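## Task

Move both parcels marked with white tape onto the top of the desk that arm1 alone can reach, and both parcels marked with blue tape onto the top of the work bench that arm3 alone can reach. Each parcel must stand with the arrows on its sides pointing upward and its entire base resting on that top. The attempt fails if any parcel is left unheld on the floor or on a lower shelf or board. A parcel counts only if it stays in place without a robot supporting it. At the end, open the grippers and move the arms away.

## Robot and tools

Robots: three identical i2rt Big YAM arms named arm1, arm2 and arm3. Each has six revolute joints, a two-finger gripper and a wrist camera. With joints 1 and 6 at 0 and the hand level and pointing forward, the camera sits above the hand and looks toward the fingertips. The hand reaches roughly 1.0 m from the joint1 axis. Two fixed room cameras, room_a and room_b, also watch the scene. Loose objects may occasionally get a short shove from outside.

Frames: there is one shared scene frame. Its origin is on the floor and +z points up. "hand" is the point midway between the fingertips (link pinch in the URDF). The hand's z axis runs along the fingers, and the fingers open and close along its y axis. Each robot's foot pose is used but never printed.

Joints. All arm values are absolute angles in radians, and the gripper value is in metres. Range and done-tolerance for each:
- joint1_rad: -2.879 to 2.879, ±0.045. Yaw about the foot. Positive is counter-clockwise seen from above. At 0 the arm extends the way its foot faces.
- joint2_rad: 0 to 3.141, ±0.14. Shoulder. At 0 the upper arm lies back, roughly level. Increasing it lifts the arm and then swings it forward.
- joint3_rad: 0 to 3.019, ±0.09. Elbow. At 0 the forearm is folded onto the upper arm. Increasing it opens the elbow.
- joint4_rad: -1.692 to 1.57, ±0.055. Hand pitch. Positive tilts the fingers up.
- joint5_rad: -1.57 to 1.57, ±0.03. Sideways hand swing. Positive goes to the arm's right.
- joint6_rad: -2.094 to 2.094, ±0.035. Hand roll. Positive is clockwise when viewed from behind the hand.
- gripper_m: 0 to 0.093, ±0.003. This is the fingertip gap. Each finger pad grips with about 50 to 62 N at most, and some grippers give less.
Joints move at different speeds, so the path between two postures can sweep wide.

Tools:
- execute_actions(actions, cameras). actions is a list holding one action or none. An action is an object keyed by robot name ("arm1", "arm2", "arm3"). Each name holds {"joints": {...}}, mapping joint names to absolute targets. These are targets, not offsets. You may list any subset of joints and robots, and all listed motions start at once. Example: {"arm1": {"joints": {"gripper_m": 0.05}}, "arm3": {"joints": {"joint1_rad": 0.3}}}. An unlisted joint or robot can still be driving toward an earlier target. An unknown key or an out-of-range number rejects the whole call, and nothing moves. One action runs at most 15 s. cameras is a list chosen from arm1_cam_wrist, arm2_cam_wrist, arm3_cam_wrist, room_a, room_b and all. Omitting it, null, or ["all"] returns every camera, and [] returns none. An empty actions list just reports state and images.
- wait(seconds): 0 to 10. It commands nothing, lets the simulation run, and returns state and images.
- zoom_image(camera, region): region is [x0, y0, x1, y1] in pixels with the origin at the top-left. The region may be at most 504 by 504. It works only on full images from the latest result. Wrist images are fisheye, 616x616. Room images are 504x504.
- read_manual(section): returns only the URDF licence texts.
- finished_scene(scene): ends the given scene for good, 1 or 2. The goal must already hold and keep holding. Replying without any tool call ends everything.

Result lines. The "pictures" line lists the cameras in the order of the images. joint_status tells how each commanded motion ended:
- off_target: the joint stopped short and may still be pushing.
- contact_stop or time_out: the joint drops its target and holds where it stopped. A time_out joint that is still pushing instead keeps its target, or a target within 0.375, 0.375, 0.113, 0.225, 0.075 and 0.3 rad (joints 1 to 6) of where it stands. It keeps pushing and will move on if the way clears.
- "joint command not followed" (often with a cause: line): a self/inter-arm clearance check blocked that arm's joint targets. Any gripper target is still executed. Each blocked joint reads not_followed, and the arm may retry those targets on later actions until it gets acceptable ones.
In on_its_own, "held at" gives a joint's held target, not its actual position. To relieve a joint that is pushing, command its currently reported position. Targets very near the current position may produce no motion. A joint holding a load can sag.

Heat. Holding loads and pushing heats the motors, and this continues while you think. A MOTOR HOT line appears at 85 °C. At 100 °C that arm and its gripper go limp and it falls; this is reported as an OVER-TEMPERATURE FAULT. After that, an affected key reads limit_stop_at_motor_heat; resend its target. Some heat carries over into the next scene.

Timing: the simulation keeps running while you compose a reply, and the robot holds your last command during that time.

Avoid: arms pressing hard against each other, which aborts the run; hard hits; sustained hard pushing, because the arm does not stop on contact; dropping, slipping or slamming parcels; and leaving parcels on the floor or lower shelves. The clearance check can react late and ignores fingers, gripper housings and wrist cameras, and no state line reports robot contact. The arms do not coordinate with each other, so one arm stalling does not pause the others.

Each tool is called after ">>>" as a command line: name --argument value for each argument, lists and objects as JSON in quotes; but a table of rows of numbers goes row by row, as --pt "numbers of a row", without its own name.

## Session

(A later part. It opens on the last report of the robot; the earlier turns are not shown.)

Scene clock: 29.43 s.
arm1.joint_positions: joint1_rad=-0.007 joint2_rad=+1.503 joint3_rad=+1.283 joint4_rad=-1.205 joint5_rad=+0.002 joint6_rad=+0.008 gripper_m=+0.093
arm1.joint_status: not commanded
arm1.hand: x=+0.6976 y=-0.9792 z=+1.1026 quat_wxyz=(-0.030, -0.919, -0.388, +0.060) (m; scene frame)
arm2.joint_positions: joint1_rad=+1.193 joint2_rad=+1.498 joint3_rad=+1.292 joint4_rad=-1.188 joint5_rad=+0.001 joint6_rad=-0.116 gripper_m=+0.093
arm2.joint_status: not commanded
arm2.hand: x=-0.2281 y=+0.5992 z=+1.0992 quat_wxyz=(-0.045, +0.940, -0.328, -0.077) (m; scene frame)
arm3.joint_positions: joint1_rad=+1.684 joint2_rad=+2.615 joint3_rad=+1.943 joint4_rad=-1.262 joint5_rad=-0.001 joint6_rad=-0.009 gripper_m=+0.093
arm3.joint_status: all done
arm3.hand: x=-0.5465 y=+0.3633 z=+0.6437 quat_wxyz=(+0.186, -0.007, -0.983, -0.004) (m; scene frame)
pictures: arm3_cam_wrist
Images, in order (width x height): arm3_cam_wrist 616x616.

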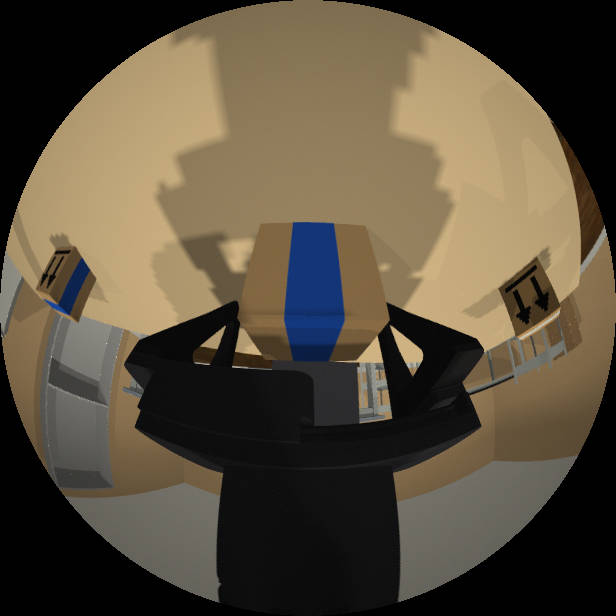

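>>> execute_actions --actions '[{"arm3":{"joints":{"joint3_rad":2.03,"joint4_rad":-1.225}}}]' --cameras '["arm3_cam_wrist"]'

Scene clock: 30.30 s.
arm1.joint_positions: joint1_rad=-0.007 joint2_rad=+1.503 joint3_rad=+1.283 joint4_rad=-1.205 joint5_rad=+0.002 joint6_rad=+0.008 gripper_m=+0.093
arm1.joint_status: not commanded
arm1.hand: x=+0.6976 y=-0.9792 z=+1.1026 quat_wxyz=(-0.030, -0.919, -0.388, +0.060) (m; scene frame)
arm2.joint_positions: joint1_rad=+1.193 joint2_rad=+1.498 joint3_rad=+1.292 joint4_rad=-1.188 joint5_rad=+0.001 joint6_rad=-0.116 gripper_m=+0.093
arm2.joint_status: not commanded
arm2.hand: x=-0.2281 y=+0.5992 z=+1.0992 quat_wxyz=(-0.045, +0.940, -0.328, -0.077) (m; scene frame)
arm3.joint_positions: joint1_rad=+1.684 joint2_rad=+2.615 joint3_rad=+1.990 joint4_rad=-1.237 joint5_rad=-0.001 joint6_rad=-0.009 gripper_m=+0.093
arm3.joint_status: all done
arm3.hand: x=-0.5186 y=+0.3626 z=+0.6521 quat_wxyz=(+0.150, -0.007, -0.989, -0.004) (m; scene frame)
pictures: arm3_cam_wrist
Images, in order (width x height): arm3_cam_wrist 616x616.

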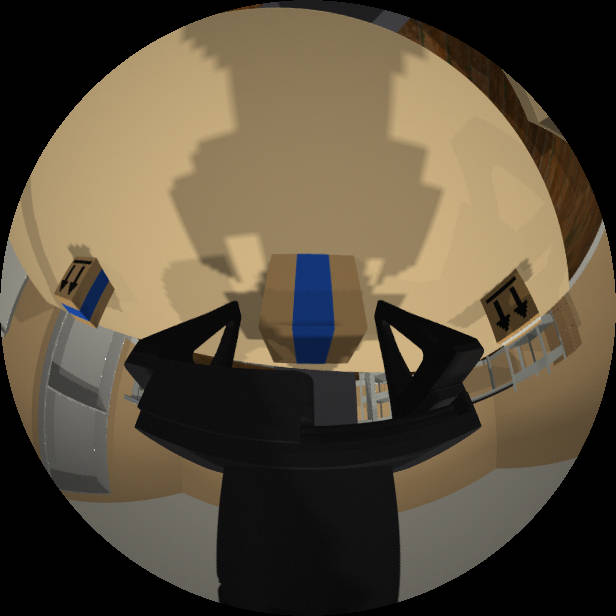

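>>> execute_actions --actions '[{"arm3":{"joints":{"gripper_m":0.03}}}]' --cameras '[]'

>>> execute_actions --actions '[{"arm3":{"joints":{"joint2_rad":2.0,"joint3_rad":1.7}}}]' --cameras '[]'

>>> execute_actions --actions '[{"arm2":{"joints":{"joint1_rad":2.165,"joint6_rad":0.54}},"arm3":{"joints":{"joint1_rad":-1.5,"joint2_rad":1.9,"joint3_rad":1.05,"joint4_rad":0.96}}}]' --cameras '[]'

>>> execute_actions --actions '[{"arm2":{"joints":{"joint2_rad":2.41,"joint3_rad":1.7,"joint4_rad":-0.81}},"arm3":{"joints":{"joint2_rad":2.2}}}]' --cameras '["arm2_cam_wrist","arm3_cam_wrist","room_b"]'

Scene clock: 31.37 s.
arm1.joint_positions: joint1_rad=-0.007 joint2_rad=+1.503 joint3_rad=+1.283 joint4_rad=-1.205 joint5_rad=+0.002 joint6_rad=+0.008 gripper_m=+0.093
arm1.joint_status: not commanded
arm1.hand: x=+0.6976 y=-0.9792 z=+1.1026 quat_wxyz=(-0.030, -0.919, -0.388, +0.060) (m; scene frame)
arm2.joint_positions: joint1_rad=+1.193 joint2_rad=+1.498 joint3_rad=+1.292 joint4_rad=-1.188 joint5_rad=+0.001 joint6_rad=-0.116 gripper_m=+0.093
arm2.joint_status: not commanded
arm2.hand: x=-0.2281 y=+0.5992 z=+1.0992 quat_wxyz=(-0.045, +0.940, -0.328, -0.077) (m; scene frame)
arm3.joint_positions: joint1_rad=+1.684 joint2_rad=+2.615 joint3_rad=+1.990 joint4_rad=-1.237 joint5_rad=-0.001 joint6_rad=-0.009 gripper_m=+0.049
arm3.joint_status: gripper_m off_target (ended at +0.049, target +0.030)
arm3.hand: x=-0.5186 y=+0.3626 z=+0.6521 quat_wxyz=(+0.150, -0.007, -0.989, -0.003) (m; scene frame)
pictures: none
No camera images: the call's "cameras" was empty. Leave "cameras" out to get every camera's image.

Scene clock: 32.97 s.
arm1.joint_positions: joint1_rad=-0.007 joint2_rad=+1.503 joint3_rad=+1.283 joint4_rad=-1.205 joint5_rad=+0.002 joint6_rad=+0.008 gripper_m=+0.093
arm1.joint_status: not commanded
arm1.hand: x=+0.6976 y=-0.9792 z=+1.1026 quat_wxyz=(-0.030, -0.919, -0.388, +0.060) (m; scene frame)
arm2.joint_positions: joint1_rad=+1.193 joint2_rad=+1.498 joint3_rad=+1.292 joint4_rad=-1.188 joint5_rad=+0.001 joint6_rad=-0.116 gripper_m=+0.093
arm2.joint_status: not commanded
arm2.hand: x=-0.2281 y=+0.5992 z=+1.0992 quat_wxyz=(-0.045, +0.940, -0.328, -0.077) (m; scene frame)
arm3.joint_positions: joint1_rad=+1.684 joint2_rad=+2.008 joint3_rad=+1.698 joint4_rad=-1.232 joint5_rad=-0.001 joint6_rad=-0.009 gripper_m=+0.049
arm3.joint_status: all done
arm3.hand: x=-0.5239 y=+0.3623 z=+0.9310 quat_wxyz=(-0.009, -0.007, -1.000, -0.001) (m; scene frame)
pictures: none
No camera images: the call's "cameras" was empty. Leave "cameras" out to get every camera's image.

Scene clock: 35.63 s.
arm1.joint_positions: joint1_rad=-0.007 joint2_rad=+1.503 joint3_rad=+1.283 joint4_rad=-1.205 joint5_rad=+0.002 joint6_rad=+0.008 gripper_m=+0.093
arm1.joint_status: not commanded
arm1.hand: x=+0.6976 y=-0.9792 z=+1.1026 quat_wxyz=(-0.030, -0.919, -0.388, +0.060) (m; scene frame)
arm2.joint_positions: joint1_rad=+2.170 joint2_rad=+1.500 joint3_rad=+1.292 joint4_rad=-1.188 joint5_rad=-0.001 joint6_rad=+0.533 gripper_m=+0.093
arm2.joint_status: all done
arm2.hand: x=-0.3614 y=+0.1696 z=+1.0928 quat_wxyz=(+0.026, +0.982, -0.170, -0.078) (m; scene frame)
arm3.joint_positions: joint1_rad=-1.508 joint2_rad=+1.923 joint3_rad=+1.057 joint4_rad=+0.928 joint5_rad=+0.002 joint6_rad=-0.009 gripper_m=+0.049
arm3.joint_status: all done
arm3.hand: x=-1.8442 y=+0.4297 z=+1.0497 quat_wxyz=(+0.031, -0.681, +0.023, +0.732) (m; scene frame)
pictures: none
No camera images: the call's "cameras" was empty. Leave "cameras" out to get every camera's image.

Scene clock: 37.40 s.
arm1.joint_positions: joint1_rad=-0.007 joint2_rad=+1.503 joint3_rad=+1.283 joint4_rad=-1.205 joint5_rad=+0.002 joint6_rad=+0.008 gripper_m=+0.093
arm1.joint_status: not commanded
arm1.hand: x=+0.6976 y=-0.9792 z=+1.1026 quat_wxyz=(-0.030, -0.919, -0.388, +0.060) (m; scene frame)
arm2.joint_positions: joint1_rad=+2.170 joint2_rad=+2.419 joint3_rad=+1.669 joint4_rad=-0.818 joint5_rad=-0.001 joint6_rad=+0.533 gripper_m=+0.093
arm2.joint_status: all done
arm2.hand: x=-0.5075 y=+0.1447 z=+0.7232 quat_wxyz=(-0.004, +0.985, -0.172, +0.002) (m; scene frame)
arm3.joint_positions: joint1_rad=-1.508 joint2_rad=+2.231 joint3_rad=+1.035 joint4_rad=+0.942 joint5_rad=+0.002 joint6_rad=-0.009 gripper_m=+0.049
arm3.joint_status: all done
arm3.hand: x=-1.8230 y=+0.4283 z=+0.8337 quat_wxyz=(+0.026, -0.787, +0.026, +0.616) (m; scene frame)
pictures: arm2_cam_wrist, arm3_cam_wrist, room_b
Images, in order (width x height): arm2_cam_wrist 616x616, arm3_cam_wrist 616x616, room_b 504x504.

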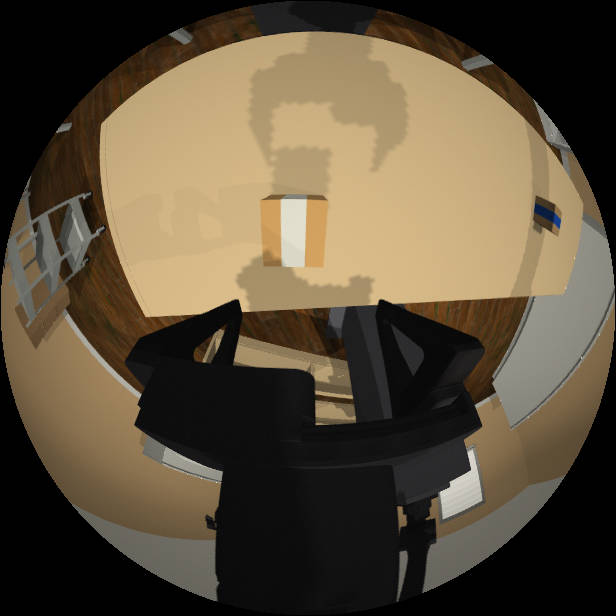

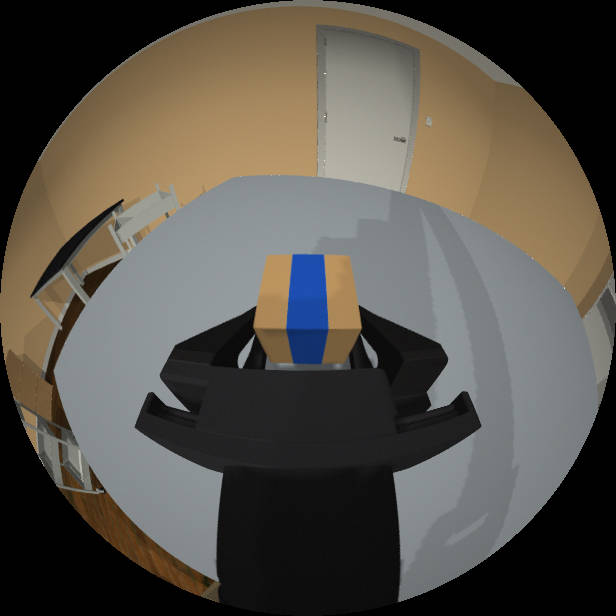

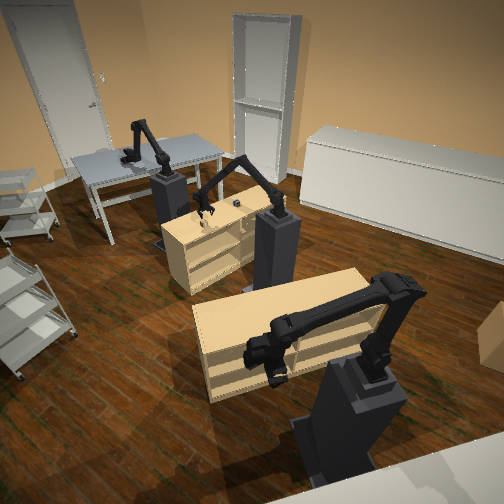

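>>> execute_actions --actions '[{"arm2":{"joints":{"joint1_rad":2.158,"joint2_rad":2.61,"joint3_rad":1.9}},"arm3":{"joints":{"joint2_rad":2.275}}}]' --cameras '["arm2_cam_wrist","arm3_cam_wrist"]'

Scene clock: 38.67 s.
arm1.joint_positions: joint1_rad=-0.007 joint2_rad=+1.503 joint3_rad=+1.283 joint4_rad=-1.205 joint5_rad=+0.002 joint6_rad=+0.008 gripper_m=+0.093
arm1.joint_status: not commanded
arm1.hand: x=+0.6976 y=-0.9792 z=+1.1026 quat_wxyz=(-0.030, -0.919, -0.388, +0.060) (m; scene frame)
arm2.joint_positions: joint1_rad=+2.164 joint2_rad=+2.628 joint3_rad=+1.865 joint4_rad=-0.817 joint5_rad=-0.001 joint6_rad=+0.533 gripper_m=+0.093
arm2.joint_status: all done
arm2.hand: x=-0.5349 y=+0.1437 z=+0.6470 quat_wxyz=(-0.007, +0.985, -0.174, +0.008) (m; scene frame)
arm3.joint_positions: joint1_rad=-1.508 joint2_rad=+2.273 joint3_rad=+1.035 joint4_rad=+0.948 joint5_rad=+0.001 joint6_rad=-0.009 gripper_m=+0.049
arm3.joint_status: all done
arm3.hand: x=-1.8164 y=+0.4278 z=+0.8069 quat_wxyz=(+0.026, -0.798, +0.026, +0.601) (m; scene frame)
pictures: arm2_cam_wrist, arm3_cam_wrist
Images, in order (width x height): arm2_cam_wrist 616x616, arm3_cam_wrist 616x616.

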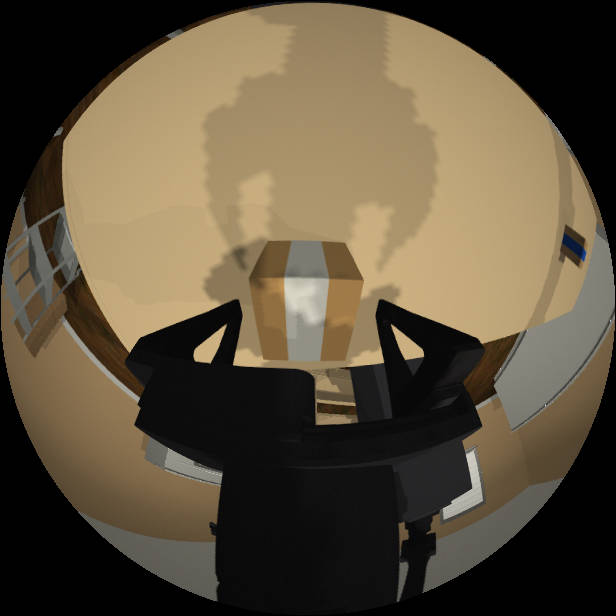

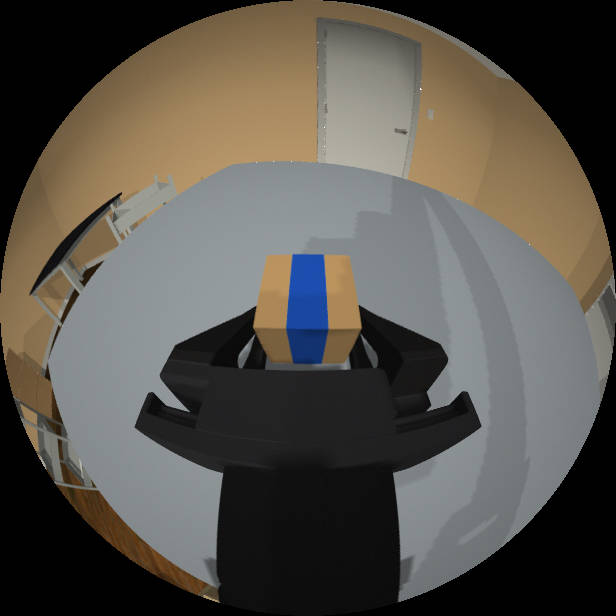

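>>> execute_actions --actions '[{"arm2":{"joints":{"gripper_m":0.03}},"arm3":{"joints":{"joint2_rad":2.295}}}]' --cameras '[]'

>>> execute_actions --actions '[{"arm2":{"joints":{"joint2_rad":2.0}},"arm3":{"joints":{"joint2_rad":2.27,"gripper_m":0.093}}}]' --cameras '["arm3_cam_wrist"]'

>>> execute_actions --actions '[{"arm2":{"joints":{"joint1_rad":0,"joint2_rad":1.7,"joint3_rad":1.5,"joint4_rad":-1.1,"joint6_rad":0}},"arm3":{"joints":{"joint2_rad":1.7}}}]' --cameras '["room_a"]'

>>> execute_actions --actions '[{"arm2":{"joints":{"joint1_rad":-1.93,"joint2_rad":2.2,"joint3_rad":1.8,"joint4_rad":-0.95}},"arm3":{"joints":{"joint1_rad":2.07,"joint3_rad":1.5,"joint4_rad":-0.95,"joint6_rad":0.35}}}]' --cameras '[]'

>>> execute_actions --actions '[{"arm2":{"joints":{"joint2_rad":2.4,"joint4_rad":-0.9}},"arm3":{"joints":{"joint2_rad":2.32,"joint3_rad":1.78}}}]' --cameras '["arm2_cam_wrist","arm3_cam_wrist","room_b"]'

Scene clock: 40.03 s.
arm1.joint_positions: joint1_rad=-0.007 joint2_rad=+1.503 joint3_rad=+1.283 joint4_rad=-1.205 joint5_rad=+0.002 joint6_rad=+0.008 gripper_m=+0.093
arm1.joint_status: not commanded
arm1.hand: x=+0.6976 y=-0.9792 z=+1.1026 quat_wxyz=(-0.030, -0.919, -0.388, +0.060) (m; scene frame)
arm2.joint_positions: joint1_rad=+2.164 joint2_rad=+2.628 joint3_rad=+1.865 joint4_rad=-0.817 joint5_rad=-0.001 joint6_rad=+0.534 gripper_m=+0.049
arm2.joint_status: gripper_m off_target (ended at +0.049, target +0.030)
arm2.hand: x=-0.5349 y=+0.1437 z=+0.6470 quat_wxyz=(-0.007, +0.985, -0.174, +0.008) (m; scene frame)
arm3.joint_positions: joint1_rad=-1.508 joint2_rad=+2.274 joint3_rad=+1.035 joint4_rad=+0.948 joint5_rad=+0.001 joint6_rad=-0.009 gripper_m=+0.049
arm3.joint_status: all done
arm3.hand: x=-1.8163 y=+0.4278 z=+0.8067 quat_wxyz=(+0.026, -0.798, +0.026, +0.601) (m; scene frame)
pictures: none
No camera images: the call's "cameras" was empty. Leave "cameras" out to get every camera's image.

Scene clock: 41.80 s.
arm1.joint_positions: joint1_rad=-0.007 joint2_rad=+1.503 joint3_rad=+1.283 joint4_rad=-1.205 joint5_rad=+0.002 joint6_rad=+0.008 gripper_m=+0.093
arm1.joint_status: not commanded
arm1.hand: x=+0.6976 y=-0.9792 z=+1.1026 quat_wxyz=(-0.030, -0.919, -0.388, +0.060) (m; scene frame)
arm2.joint_positions: joint1_rad=+2.164 joint2_rad=+2.022 joint3_rad=+1.876 joint4_rad=-0.817 joint5_rad=-0.001 joint6_rad=+0.534 gripper_m=+0.049
arm2.joint_status: all done
arm2.hand: x=-0.6442 y=+0.1199 z=+1.0828 quat_wxyz=(+0.100, +0.941, -0.165, -0.277) (m; scene frame)
arm3.joint_positions: joint1_rad=-1.508 joint2_rad=+2.274 joint3_rad=+1.035 joint4_rad=+0.948 joint5_rad=+0.001 joint6_rad=-0.009 gripper_m=+0.093
arm3.joint_status: all done
arm3.hand: x=-1.8163 y=+0.4278 z=+0.8067 quat_wxyz=(+0.026, -0.798, +0.026, +0.601) (m; scene frame)
pictures: arm3_cam_wrist
Images, in order (width x height): arm3_cam_wrist 616x616.

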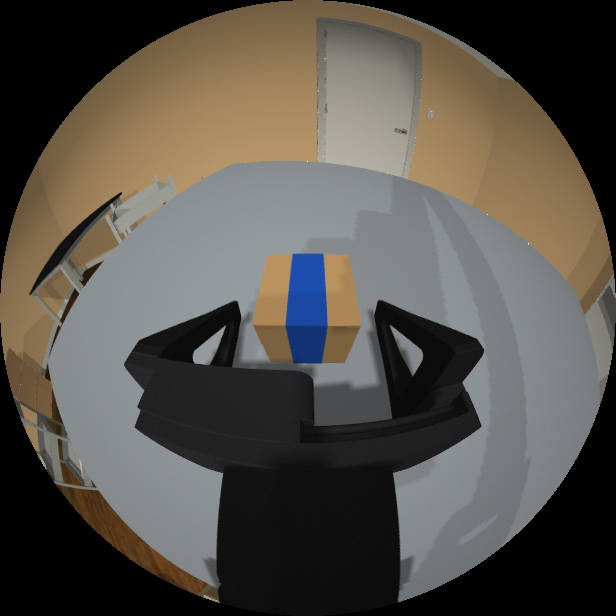

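Scene clock: 44.10 s.
arm1.joint_positions: joint1_rad=-0.007 joint2_rad=+1.503 joint3_rad=+1.283 joint4_rad=-1.205 joint5_rad=+0.002 joint6_rad=+0.008 gripper_m=+0.093
arm1.joint_status: not commanded
arm1.hand: x=+0.6976 y=-0.9792 z=+1.1026 quat_wxyz=(-0.030, -0.919, -0.388, +0.060) (m; scene frame)
arm2.joint_positions: joint1_rad=-0.005 joint2_rad=+1.718 joint3_rad=+1.492 joint4_rad=-1.088 joint5_rad=+0.002 joint6_rad=+0.007 gripper_m=+0.049
arm2.joint_status: all done
arm2.hand: x=+0.3443 y=+0.7888 z=+1.0844 quat_wxyz=(-0.114, +0.538, -0.832, -0.071) (m; scene frame)
arm3.joint_positions: joint1_rad=-1.508 joint2_rad=+1.699 joint3_rad=+1.035 joint4_rad=+0.950 joint5_rad=+0.001 joint6_rad=-0.009 gripper_m=+0.093
arm3.joint_status: all done
arm3.hand: x=-1.8080 y=+0.4269 z=+1.1941 quat_wxyz=(+0.034, -0.594, +0.019, +0.803) (m; scene frame)
pictures: room_a
Images, in order (width x height): room_a 504x504.

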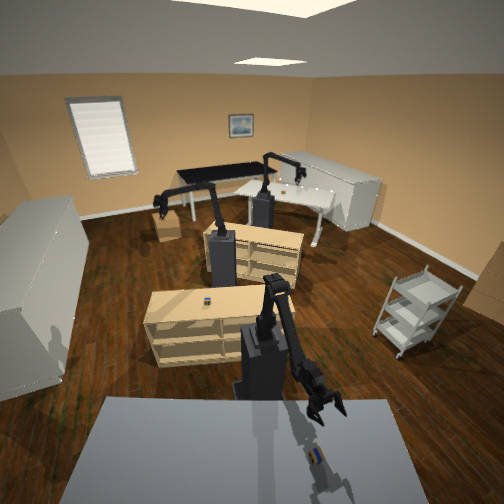

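Scene clock: 46.93 s.
arm1.joint_positions: joint1_rad=-0.007 joint2_rad=+1.503 joint3_rad=+1.283 joint4_rad=-1.205 joint5_rad=+0.002 joint6_rad=+0.008 gripper_m=+0.093
arm1.joint_status: not commanded
arm1.hand: x=+0.6976 y=-0.9792 z=+1.1026 quat_wxyz=(-0.030, -0.919, -0.388, +0.060) (m; scene frame)
arm2.joint_positions: joint1_rad=-1.931 joint2_rad=+2.219 joint3_rad=+1.775 joint4_rad=-0.951 joint5_rad=+0.002 joint6_rad=+0.005 gripper_m=+0.049
arm2.joint_status: all done
arm2.hand: x=+0.6075 y=-0.2220 z=+0.8905 quat_wxyz=(-0.083, -0.377, -0.922, +0.028) (m; scene frame)
arm3.joint_positions: joint1_rad=+2.078 joint2_rad=+1.721 joint3_rad=+1.467 joint4_rad=-0.936 joint5_rad=+0.000 joint6_rad=+0.339 gripper_m=+0.093
arm3.joint_status: all done
arm3.hand: x=-0.5716 y=+0.5961 z=+1.0201 quat_wxyz=(-0.172, +0.015, -0.983, -0.067) (m; scene frame)
pictures: none
No camera images: the call's "cameras" was empty. Leave "cameras" out to get every camera's image.

Scene clock: 48.57 s.
arm1.joint_positions: joint1_rad=-0.007 joint2_rad=+1.503 joint3_rad=+1.283 joint4_rad=-1.205 joint5_rad=+0.002 joint6_rad=+0.008 gripper_m=+0.093
arm1.joint_status: not commanded
arm1.hand: x=+0.6976 y=-0.9792 z=+1.1026 quat_wxyz=(-0.030, -0.919, -0.388, +0.060) (m; scene frame)
arm2.joint_positions: joint1_rad=-1.931 joint2_rad=+2.419 joint3_rad=+1.771 joint4_rad=-0.911 joint5_rad=+0.002 joint6_rad=+0.005 gripper_m=+0.049
arm2.joint_status: all done
arm2.hand: x=+0.5837 y=-0.1966 z=+0.7585 quat_wxyz=(-0.007, -0.378, -0.926, -0.003) (m; scene frame)
arm3.joint_positions: joint1_rad=+2.078 joint2_rad=+2.342 joint3_rad=+1.755 joint4_rad=-0.942 joint5_rad=+0.000 joint6_rad=+0.339 gripper_m=+0.093
arm3.joint_status: all done
arm3.hand: x=-0.5224 y=+0.6167 z=+0.7465 quat_wxyz=(-0.014, +0.016, -1.000, -0.008) (m; scene frame)
pictures: arm2_cam_wrist, arm3_cam_wrist, room_b
Images, in order (width x height): arm2_cam_wrist 616x616, arm3_cam_wrist 616x616, room_b 504x504.

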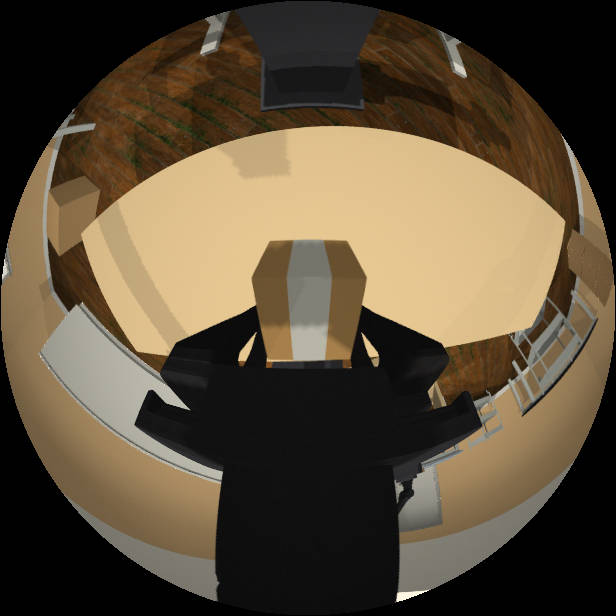

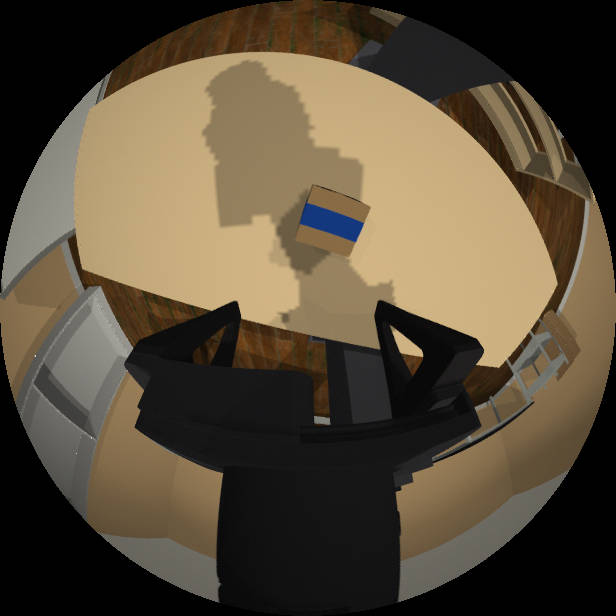

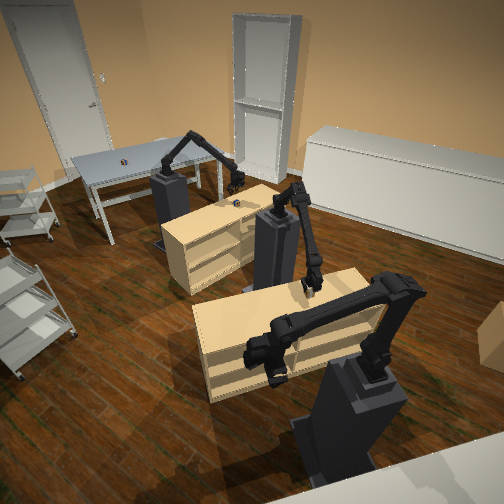

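>>> execute_actions --actions '[{"arm2":{"joints":{"joint2_rad":2.5,"joint4_rad":-0.82}},"arm3":{"joints":{"joint1_rad":2.02,"joint2_rad":2.48,"joint3_rad":1.955,"joint4_rad":-1.0,"joint6_rad":0.61}}}]' --cameras '["arm2_cam_wrist","arm3_cam_wrist","room_b"]'

>>> zoom_image --camera "room_b" --region '[270,250,350,330]'

Scene clock: 50.10 s.
arm1.joint_positions: joint1_rad=-0.007 joint2_rad=+1.503 joint3_rad=+1.283 joint4_rad=-1.205 joint5_rad=+0.002 joint6_rad=+0.008 gripper_m=+0.093
arm1.joint_status: not commanded
arm1.hand: x=+0.6976 y=-0.9792 z=+1.1026 quat_wxyz=(-0.030, -0.919, -0.388, +0.060) (m; scene frame)
arm2.joint_positions: joint1_rad=-1.931 joint2_rad=+2.520 joint3_rad=+1.773 joint4_rad=-0.834 joint5_rad=+0.002 joint6_rad=+0.005 gripper_m=+0.049
arm2.joint_status: all done
arm2.hand: x=+0.5763 y=-0.1883 z=+0.6956 quat_wxyz=(+0.003, -0.378, -0.926, -0.007) (m; scene frame)
arm3.joint_positions: joint1_rad=+2.013 joint2_rad=+2.492 joint3_rad=+1.906 joint4_rad=-0.987 joint5_rad=+0.000 joint6_rad=+0.598 gripper_m=+0.093
arm3.joint_status: all done
arm3.hand: x=-0.4902 y=+0.5824 z=+0.6973 quat_wxyz=(+0.007, -0.146, -0.989, +0.000) (m; scene frame)
pictures: arm2_cam_wrist, arm3_cam_wrist, room_b
Images, in order (width x height): arm2_cam_wrist 616x616, arm3_cam_wrist 616x616, room_b 504x504.

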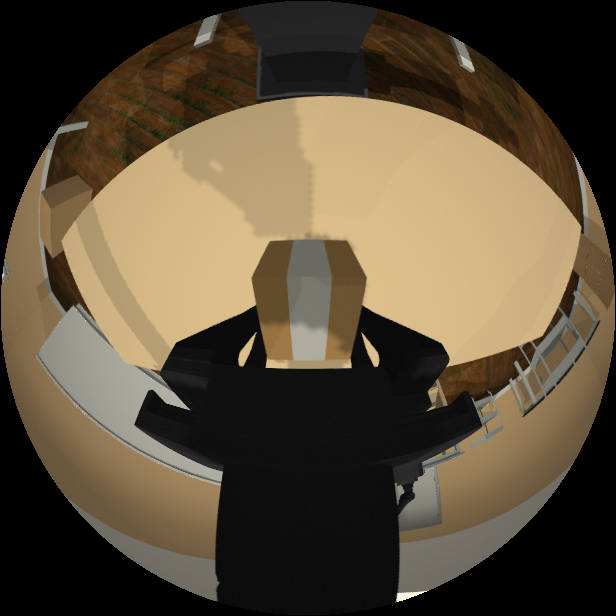

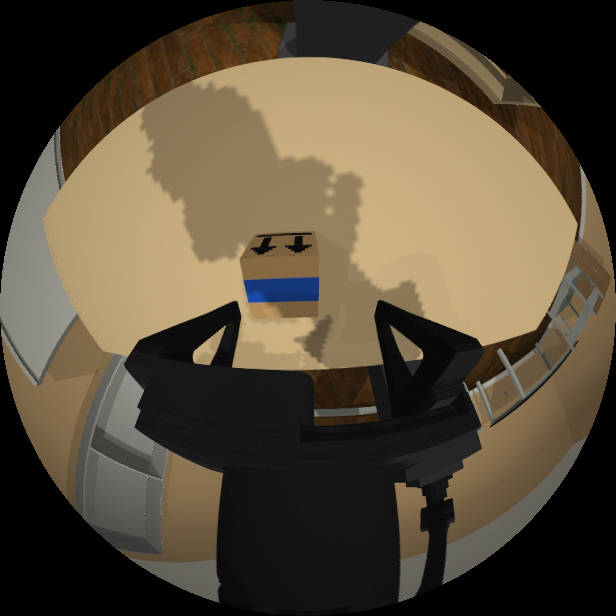

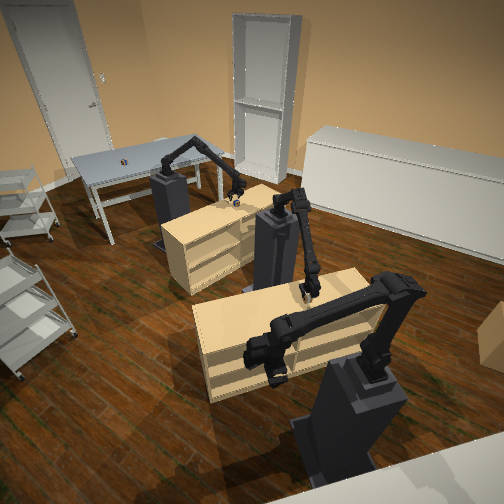

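Region (270, 250, 350, 330) of room_b's 504x504 image, scaled by 6.300, with more detail than that image has.

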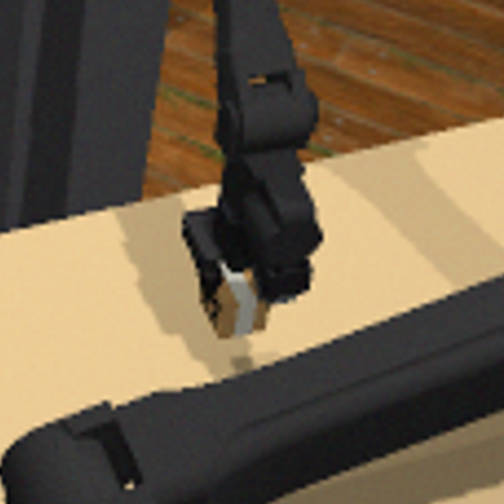

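>>> execute_actions --actions '[{"arm2":{"joints":{"joint2_rad":2.58,"joint3_rad":1.83,"joint4_rad":-0.79}},"arm3":{"joints":{"joint1_rad":2.04,"joint2_rad":2.53,"joint3_rad":1.97,"joint4_rad":-0.96}}}]'

Scene clock: 52.30 s.
arm1.joint_positions: joint1_rad=-0.007 joint2_rad=+1.503 joint3_rad=+1.283 joint4_rad=-1.205 joint5_rad=+0.002 joint6_rad=+0.008 gripper_m=+0.093
arm1.joint_status: not commanded
arm1.hand: x=+0.6976 y=-0.9792 z=+1.1026 quat_wxyz=(-0.030, -0.919, -0.388, +0.060) (m; scene frame)
arm2.joint_positions: joint1_rad=-1.931 joint2_rad=+2.590 joint3_rad=+1.802 joint4_rad=-0.802 joint5_rad=+0.002 joint6_rad=+0.005 gripper_m=+0.049
arm2.joint_status: all done
arm2.hand: x=+0.5749 y=-0.1862 z=+0.6597 quat_wxyz=(+0.007, -0.378, -0.926, -0.009) (m; scene frame)
arm3.joint_positions: joint1_rad=+2.036 joint2_rad=+2.528 joint3_rad=+1.923 joint4_rad=-0.974 joint5_rad=+0.000 joint6_rad=+0.599 gripper_m=+0.093
arm3.joint_status: all done
arm3.hand: x=-0.4951 y=+0.5973 z=+0.6785 quat_wxyz=(+0.010, -0.135, -0.991, +0.002) (m; scene frame)
pictures: arm1_cam_wrist, arm2_cam_wrist, arm3_cam_wrist, room_a, room_b
Images, in order (width x height): arm1_cam_wrist 616x616, arm2_cam_wrist 616x616, arm3_cam_wrist 616x616, room_a 504x504, room_b 504x504.

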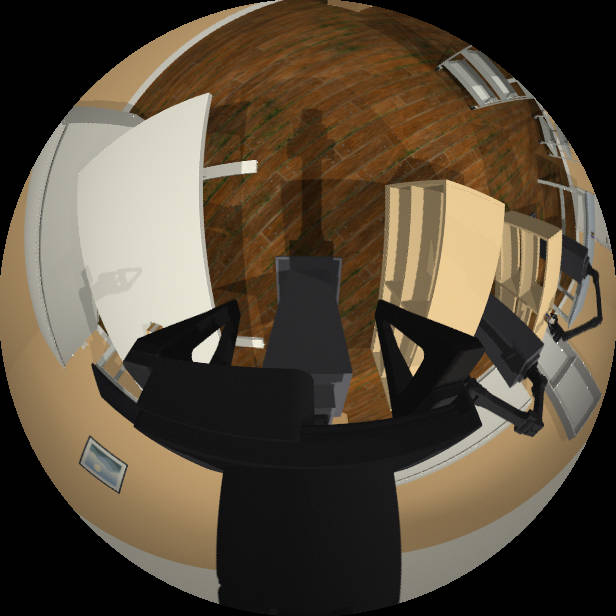

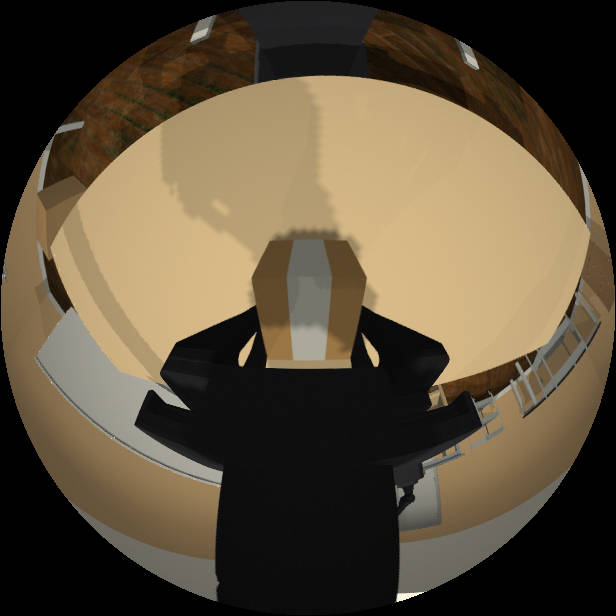

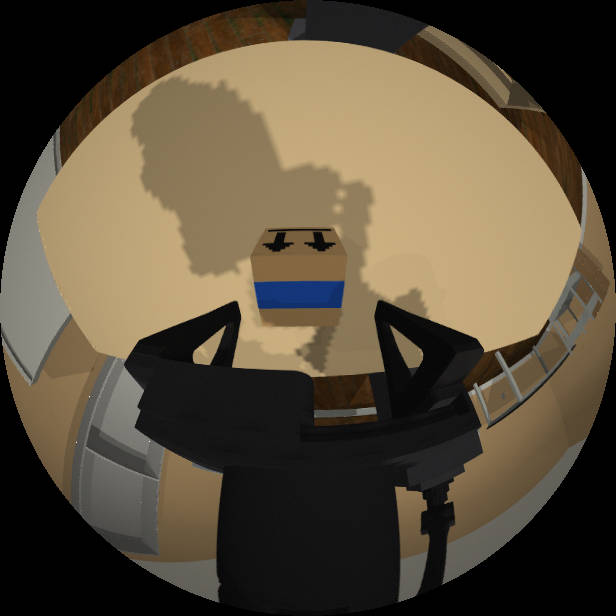

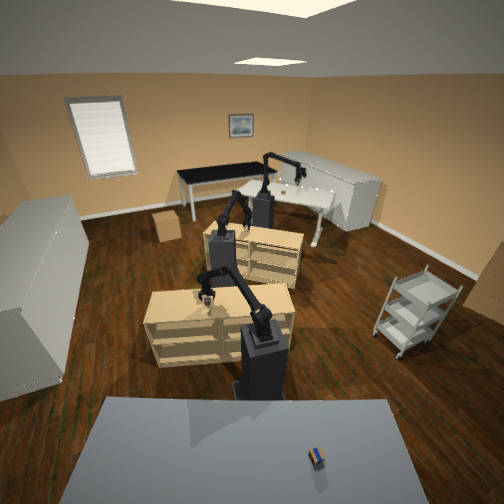

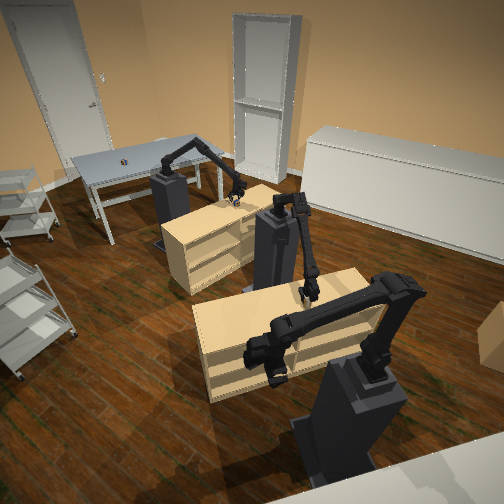

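>>> execute_actions --actions '[{"arm2":{"joints":{"joint2_rad":2.62,"joint4_rad":-0.76}},"arm3":{"joints":{"joint2_rad":2.6,"joint3_rad":2.03,"joint4_rad":-0.92}}}]' --cameras '["arm3_cam_wrist","arm2_cam_wrist"]'

Scene clock: 53.30 s.
arm1.joint_positions: joint1_rad=-0.007 joint2_rad=+1.503 joint3_rad=+1.283 joint4_rad=-1.205 joint5_rad=+0.002 joint6_rad=+0.008 gripper_m=+0.093
arm1.joint_status: not commanded
arm1.hand: x=+0.6976 y=-0.9792 z=+1.1026 quat_wxyz=(-0.030, -0.919, -0.388, +0.060) (m; scene frame)
arm2.joint_positions: joint1_rad=-1.931 joint2_rad=+2.610 joint3_rad=+1.804 joint4_rad=-0.772 joint5_rad=+0.002 joint6_rad=+0.005 gripper_m=+0.049
arm2.joint_status: all done
arm2.hand: x=+0.5756 y=-0.1866 z=+0.6475 quat_wxyz=(+0.002, -0.378, -0.926, -0.007) (m; scene frame)
arm3.joint_positions: joint1_rad=+2.036 joint2_rad=+2.602 joint3_rad=+1.985 joint4_rad=-0.932 joint5_rad=+0.000 joint6_rad=+0.599 gripper_m=+0.093
arm3.joint_status: all done
arm3.hand: x=-0.4801 y=+0.6026 z=+0.6485 quat_wxyz=(-0.004, -0.135, -0.991, -0.005) (m; scene frame)
pictures: arm2_cam_wrist, arm3_cam_wrist
Images, in order (width x height): arm2_cam_wrist 616x616, arm3_cam_wrist 616x616.

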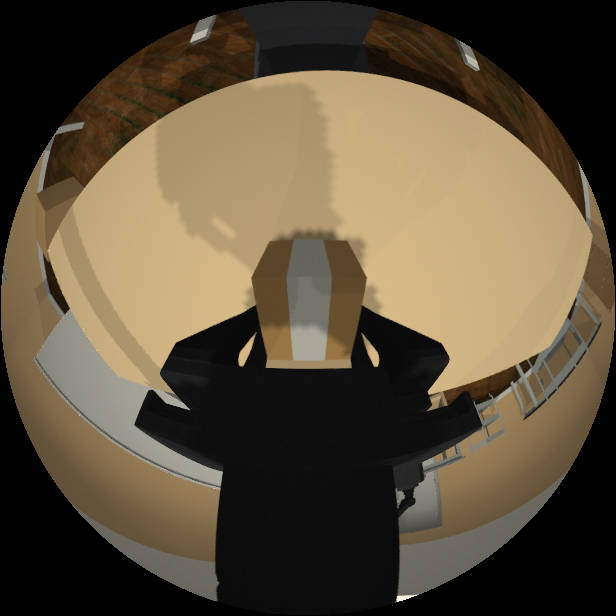

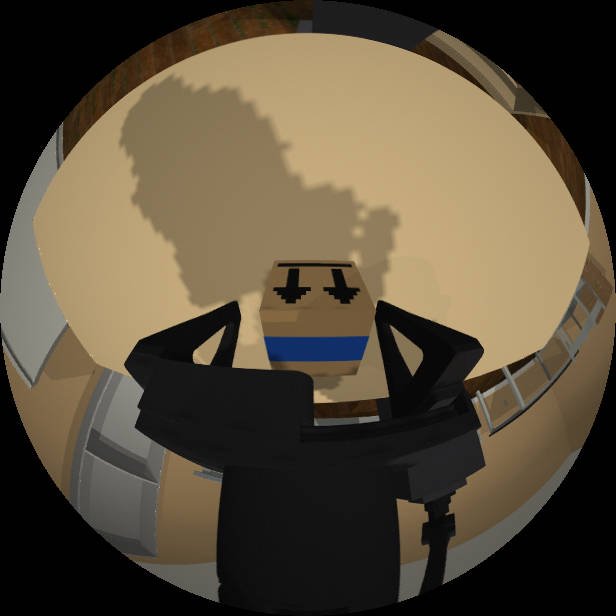

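>>> execute_actions --actions '[{"arm2":{"joints":{"joint2_rad":2.64}},"arm3":{"joints":{"joint4_rad":-0.99}}}]' --cameras '["arm3_cam_wrist"]'

>>> execute_actions --actions '[{"arm3":{"joints":{"gripper_m":0.03}}}]' --cameras '["arm3_cam_wrist"]'

Scene clock: 54.27 s.
arm1.joint_positions: joint1_rad=-0.007 joint2_rad=+1.503 joint3_rad=+1.283 joint4_rad=-1.205 joint5_rad=+0.002 joint6_rad=+0.008 gripper_m=+0.093
arm1.joint_status: not commanded
arm1.hand: x=+0.6976 y=-0.9792 z=+1.1026 quat_wxyz=(-0.030, -0.919, -0.388, +0.060) (m; scene frame)
arm2.joint_positions: joint1_rad=-1.931 joint2_rad=+2.611 joint3_rad=+1.804 joint4_rad=-0.772 joint5_rad=+0.002 joint6_rad=+0.005 gripper_m=+0.049
arm2.joint_status: all done
arm2.hand: x=+0.5754 y=-0.1864 z=+0.6470 quat_wxyz=(+0.002, -0.378, -0.926, -0.007) (m; scene frame)
arm3.joint_positions: joint1_rad=+2.036 joint2_rad=+2.602 joint3_rad=+1.985 joint4_rad=-0.976 joint5_rad=+0.000 joint6_rad=+0.599 gripper_m=+0.093
arm3.joint_status: all done
arm3.hand: x=-0.4903 y=+0.5991 z=+0.6487 quat_wxyz=(+0.015, -0.135, -0.991, +0.005) (m; scene frame)
pictures: arm3_cam_wrist
Images, in order (width x height): arm3_cam_wrist 616x616.

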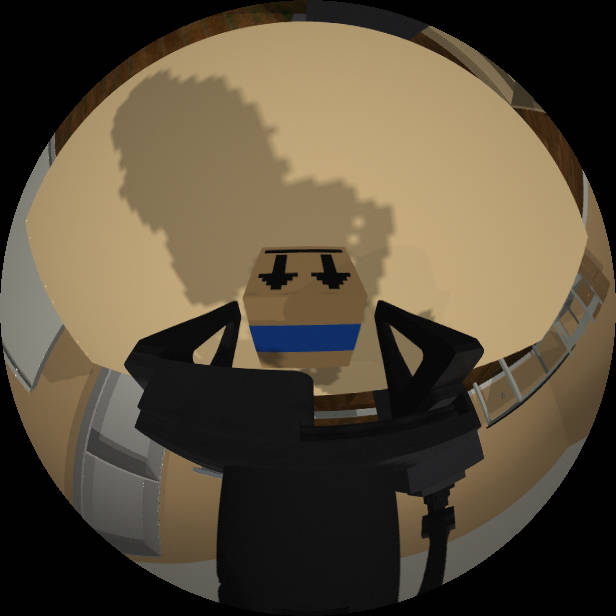

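Scene clock: 54.90 s.
arm1.joint_positions: joint1_rad=-0.007 joint2_rad=+1.503 joint3_rad=+1.283 joint4_rad=-1.205 joint5_rad=+0.002 joint6_rad=+0.008 gripper_m=+0.093
arm1.joint_status: not commanded
arm1.hand: x=+0.6976 y=-0.9792 z=+1.1026 quat_wxyz=(-0.030, -0.919, -0.388, +0.060) (m; scene frame)
arm2.joint_positions: joint1_rad=-1.931 joint2_rad=+2.611 joint3_rad=+1.804 joint4_rad=-0.772 joint5_rad=+0.002 joint6_rad=+0.005 gripper_m=+0.049
arm2.joint_status: not commanded
arm2.hand: x=+0.5754 y=-0.1864 z=+0.6470 quat_wxyz=(+0.002, -0.378, -0.926, -0.007) (m; scene frame)
arm3.joint_positions: joint1_rad=+2.036 joint2_rad=+2.602 joint3_rad=+1.985 joint4_rad=-0.976 joint5_rad=-0.001 joint6_rad=+0.600 gripper_m=+0.049
arm3.joint_status: gripper_m off_target (ended at +0.049, target +0.030)
arm3.hand: x=-0.4904 y=+0.5991 z=+0.6487 quat_wxyz=(+0.016, -0.135, -0.991, +0.005) (m; scene frame)
pictures: arm3_cam_wrist
Images, in order (width x height): arm3_cam_wrist 616x616.

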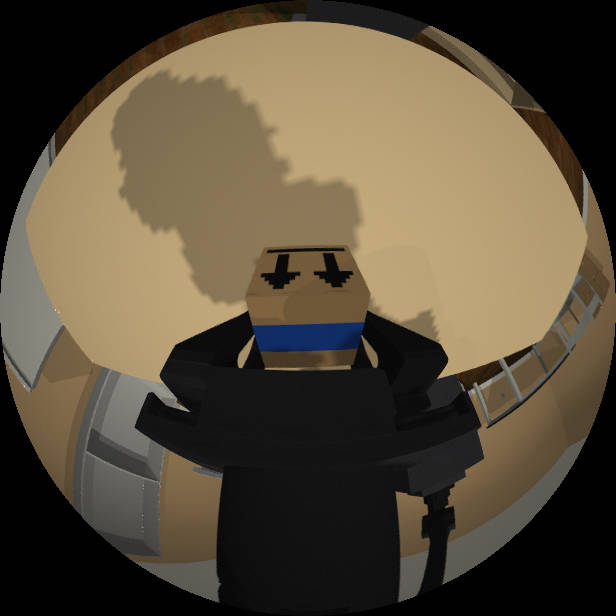

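>>> execute_actions --actions '[{"arm2":{"joints":{"joint2_rad":2.61,"gripper_m":0.093}},"arm3":{"joints":{"joint2_rad":2.3}}}]' --cameras '[]'

>>> execute_actions --actions '[{"arm2":{"joints":{"joint2_rad":2.2}},"arm3":{"joints":{"joint2_rad":1.85,"joint3_rad":1.5,"joint4_rad":-1.1,"joint1_rad":1.5}},"arm1":{"joints":{"joint1_rad":-0.7}}}]' --cameras '["arm3_cam_wrist"]'

>>> execute_actions --actions '[{"arm2":{"joints":{"joint1_rad":-0.6,"joint2_rad":1.0,"joint3_rad":1.0,"joint4_rad":-1.2}},"arm3":{"joints":{"joint1_rad":-1.9}},"arm1":{"joints":{"joint1_rad":-1.6}}}]' --cameras '["room_a"]'

>>> execute_actions --actions '[{"arm3":{"joints":{"joint2_rad":2.06,"joint3_rad":1.54,"joint4_rad":-1.01}},"arm1":{"joints":{"joint2_rad":2.46,"joint3_rad":1.84,"joint4_rad":-0.87}}}]' --cameras '["arm1_cam_wrist","arm3_cam_wrist","room_a"]'

Scene clock: 56.87 s.
arm1.joint_positions: joint1_rad=-0.007 joint2_rad=+1.503 joint3_rad=+1.283 joint4_rad=-1.205 joint5_rad=+0.002 joint6_rad=+0.008 gripper_m=+0.093
arm1.joint_status: not commanded
arm1.hand: x=+0.6976 y=-0.9792 z=+1.1026 quat_wxyz=(-0.030, -0.919, -0.388, +0.060) (m; scene frame)
arm2.joint_positions: joint1_rad=-1.931 joint2_rad=+2.612 joint3_rad=+1.804 joint4_rad=-0.772 joint5_rad=+0.002 joint6_rad=+0.005 gripper_m=+0.093
arm2.joint_status: all done
arm2.hand: x=+0.5752 y=-0.1862 z=+0.6465 quat_wxyz=(+0.002, -0.378, -0.926, -0.007) (m; scene frame)
arm3.joint_positions: joint1_rad=+2.036 joint2_rad=+2.313 joint3_rad=+2.009 joint4_rad=-0.980 joint5_rad=-0.001 joint6_rad=+0.600 gripper_m=+0.049
arm3.joint_status: all done
arm3.hand: x=-0.4179 y=+0.6228 z=+0.8616 quat_wxyz=(-0.122, -0.134, -0.981, -0.064) (m; scene frame)
pictures: none
No camera images: the call's "cameras" was empty. Leave "cameras" out to get every camera's image.

Scene clock: 58.50 s.
arm1.joint_positions: joint1_rad=-0.705 joint2_rad=+1.503 joint3_rad=+1.283 joint4_rad=-1.205 joint5_rad=+0.001 joint6_rad=+0.008 gripper_m=+0.093
arm1.joint_status: all done
arm1.hand: x=+0.5553 y=-0.6889 z=+1.1013 quat_wxyz=(-0.003, -0.997, -0.050, +0.065) (m; scene frame)
arm2.joint_positions: joint1_rad=-1.931 joint2_rad=+2.214 joint3_rad=+1.813 joint4_rad=-0.767 joint5_rad=+0.002 joint6_rad=+0.005 gripper_m=+0.093
arm2.joint_status: all done
arm2.hand: x=+0.6494 y=-0.2632 z=+0.9228 quat_wxyz=(-0.187, -0.372, -0.907, +0.070) (m; scene frame)
arm3.joint_positions: joint1_rad=+1.507 joint2_rad=+1.854 joint3_rad=+1.499 joint4_rad=-1.088 joint5_rad=+0.001 joint6_rad=+0.603 gripper_m=+0.049
arm3.joint_status: all done
arm3.hand: x=-0.5673 y=+0.2601 z=+0.9478 quat_wxyz=(-0.058, -0.390, -0.919, -0.011) (m; scene frame)
pictures: arm3_cam_wrist
Images, in order (width x height): arm3_cam_wrist 616x616.

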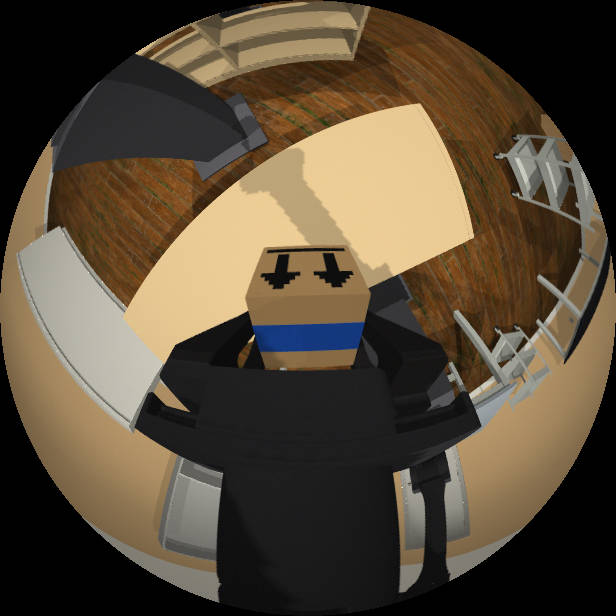

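Scene clock: 61.30 s.
arm1.joint_positions: joint1_rad=-1.604 joint2_rad=+1.503 joint3_rad=+1.283 joint4_rad=-1.205 joint5_rad=+0.001 joint6_rad=+0.008 gripper_m=+0.093
arm1.joint_status: all done
arm1.hand: x=+0.6931 y=-0.3024 z=+1.1048 quat_wxyz=(+0.033, -0.919, +0.387, +0.061) (m; scene frame)
arm2.joint_positions: joint1_rad=-0.600 joint2_rad=+0.998 joint3_rad=+0.993 joint4_rad=-1.189 joint5_rad=-0.003 joint6_rad=+0.004 gripper_m=+0.093
arm2.joint_status: all done
arm2.hand: x=+0.4021 y=+0.4424 z=+1.1652 quat_wxyz=(-0.185, +0.269, -0.943, -0.057) (m; scene frame)
arm3.joint_positions: joint1_rad=-1.908 joint2_rad=+1.857 joint3_rad=+1.499 joint4_rad=-1.088 joint5_rad=+0.001 joint6_rad=+0.603 gripper_m=+0.049
arm3.joint_status: all done
arm3.hand: x=-1.6557 y=+0.6434 z=+0.9584 quat_wxyz=(-0.005, -0.856, +0.512, +0.067) (m; scene frame)
pictures: room_a
Images, in order (width x height): room_a 504x504.

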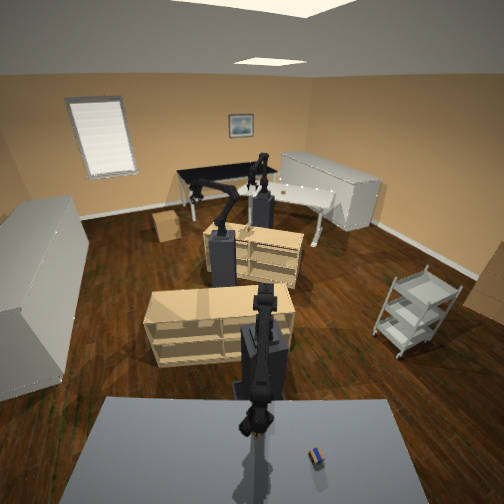

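Scene clock: 63.13 s.
arm1.joint_positions: joint1_rad=-1.604 joint2_rad=+2.490 joint3_rad=+1.803 joint4_rad=-0.874 joint5_rad=+0.001 joint6_rad=+0.008 gripper_m=+0.093
arm1.joint_status: all done
arm1.hand: x=+0.5658 y=-0.1666 z=+0.7345 quat_wxyz=(+0.007, -0.921, +0.389, -0.002) (m; scene frame)
arm2.joint_positions: joint1_rad=-0.600 joint2_rad=+0.998 joint3_rad=+0.993 joint4_rad=-1.189 joint5_rad=-0.003 joint6_rad=+0.004 gripper_m=+0.093
arm2.joint_status: not commanded
arm2.hand: x=+0.4021 y=+0.4424 z=+1.1652 quat_wxyz=(-0.185, +0.269, -0.943, -0.057) (m; scene frame)
arm3.joint_positions: joint1_rad=-1.908 joint2_rad=+2.093 joint3_rad=+1.502 joint4_rad=-1.023 joint5_rad=+0.001 joint6_rad=+0.603 gripper_m=+0.049
arm3.joint_status: all done
arm3.hand: x=-1.6514 y=+0.6408 z=+0.8279 quat_wxyz=(+0.000, -0.858, +0.513, -0.017) (m; scene frame)
pictures: arm1_cam_wrist, arm3_cam_wrist, room_a
Images, in order (width x height): arm1_cam_wrist 616x616, arm3_cam_wrist 616x616, room_a 504x504.

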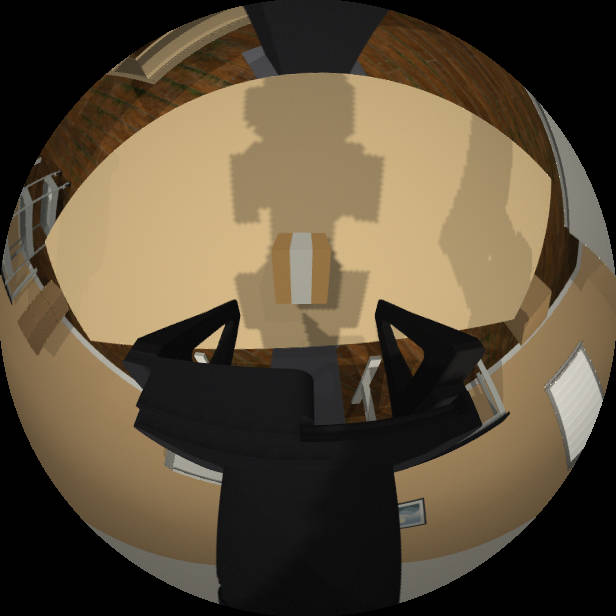

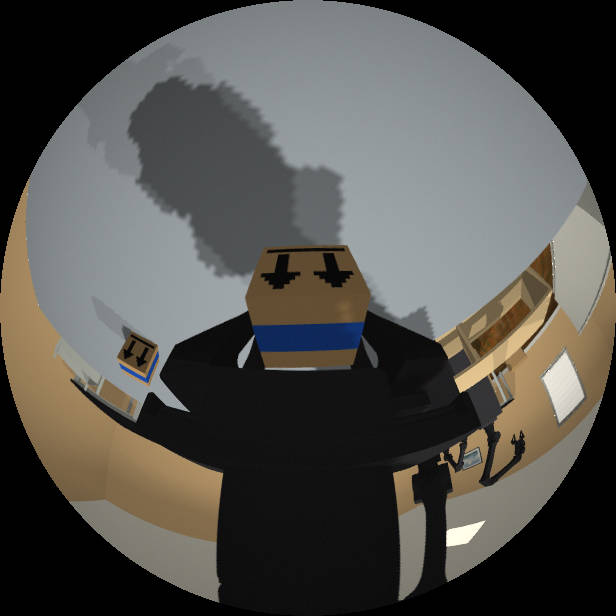

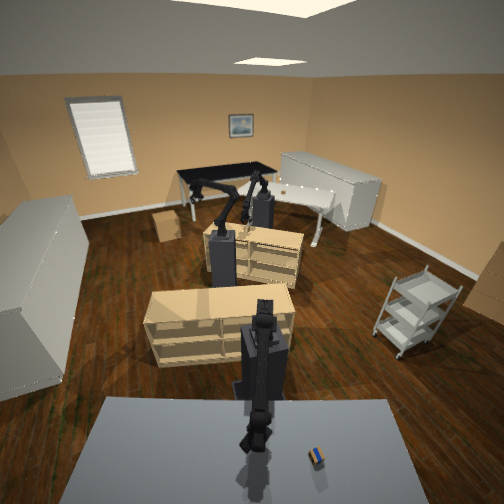

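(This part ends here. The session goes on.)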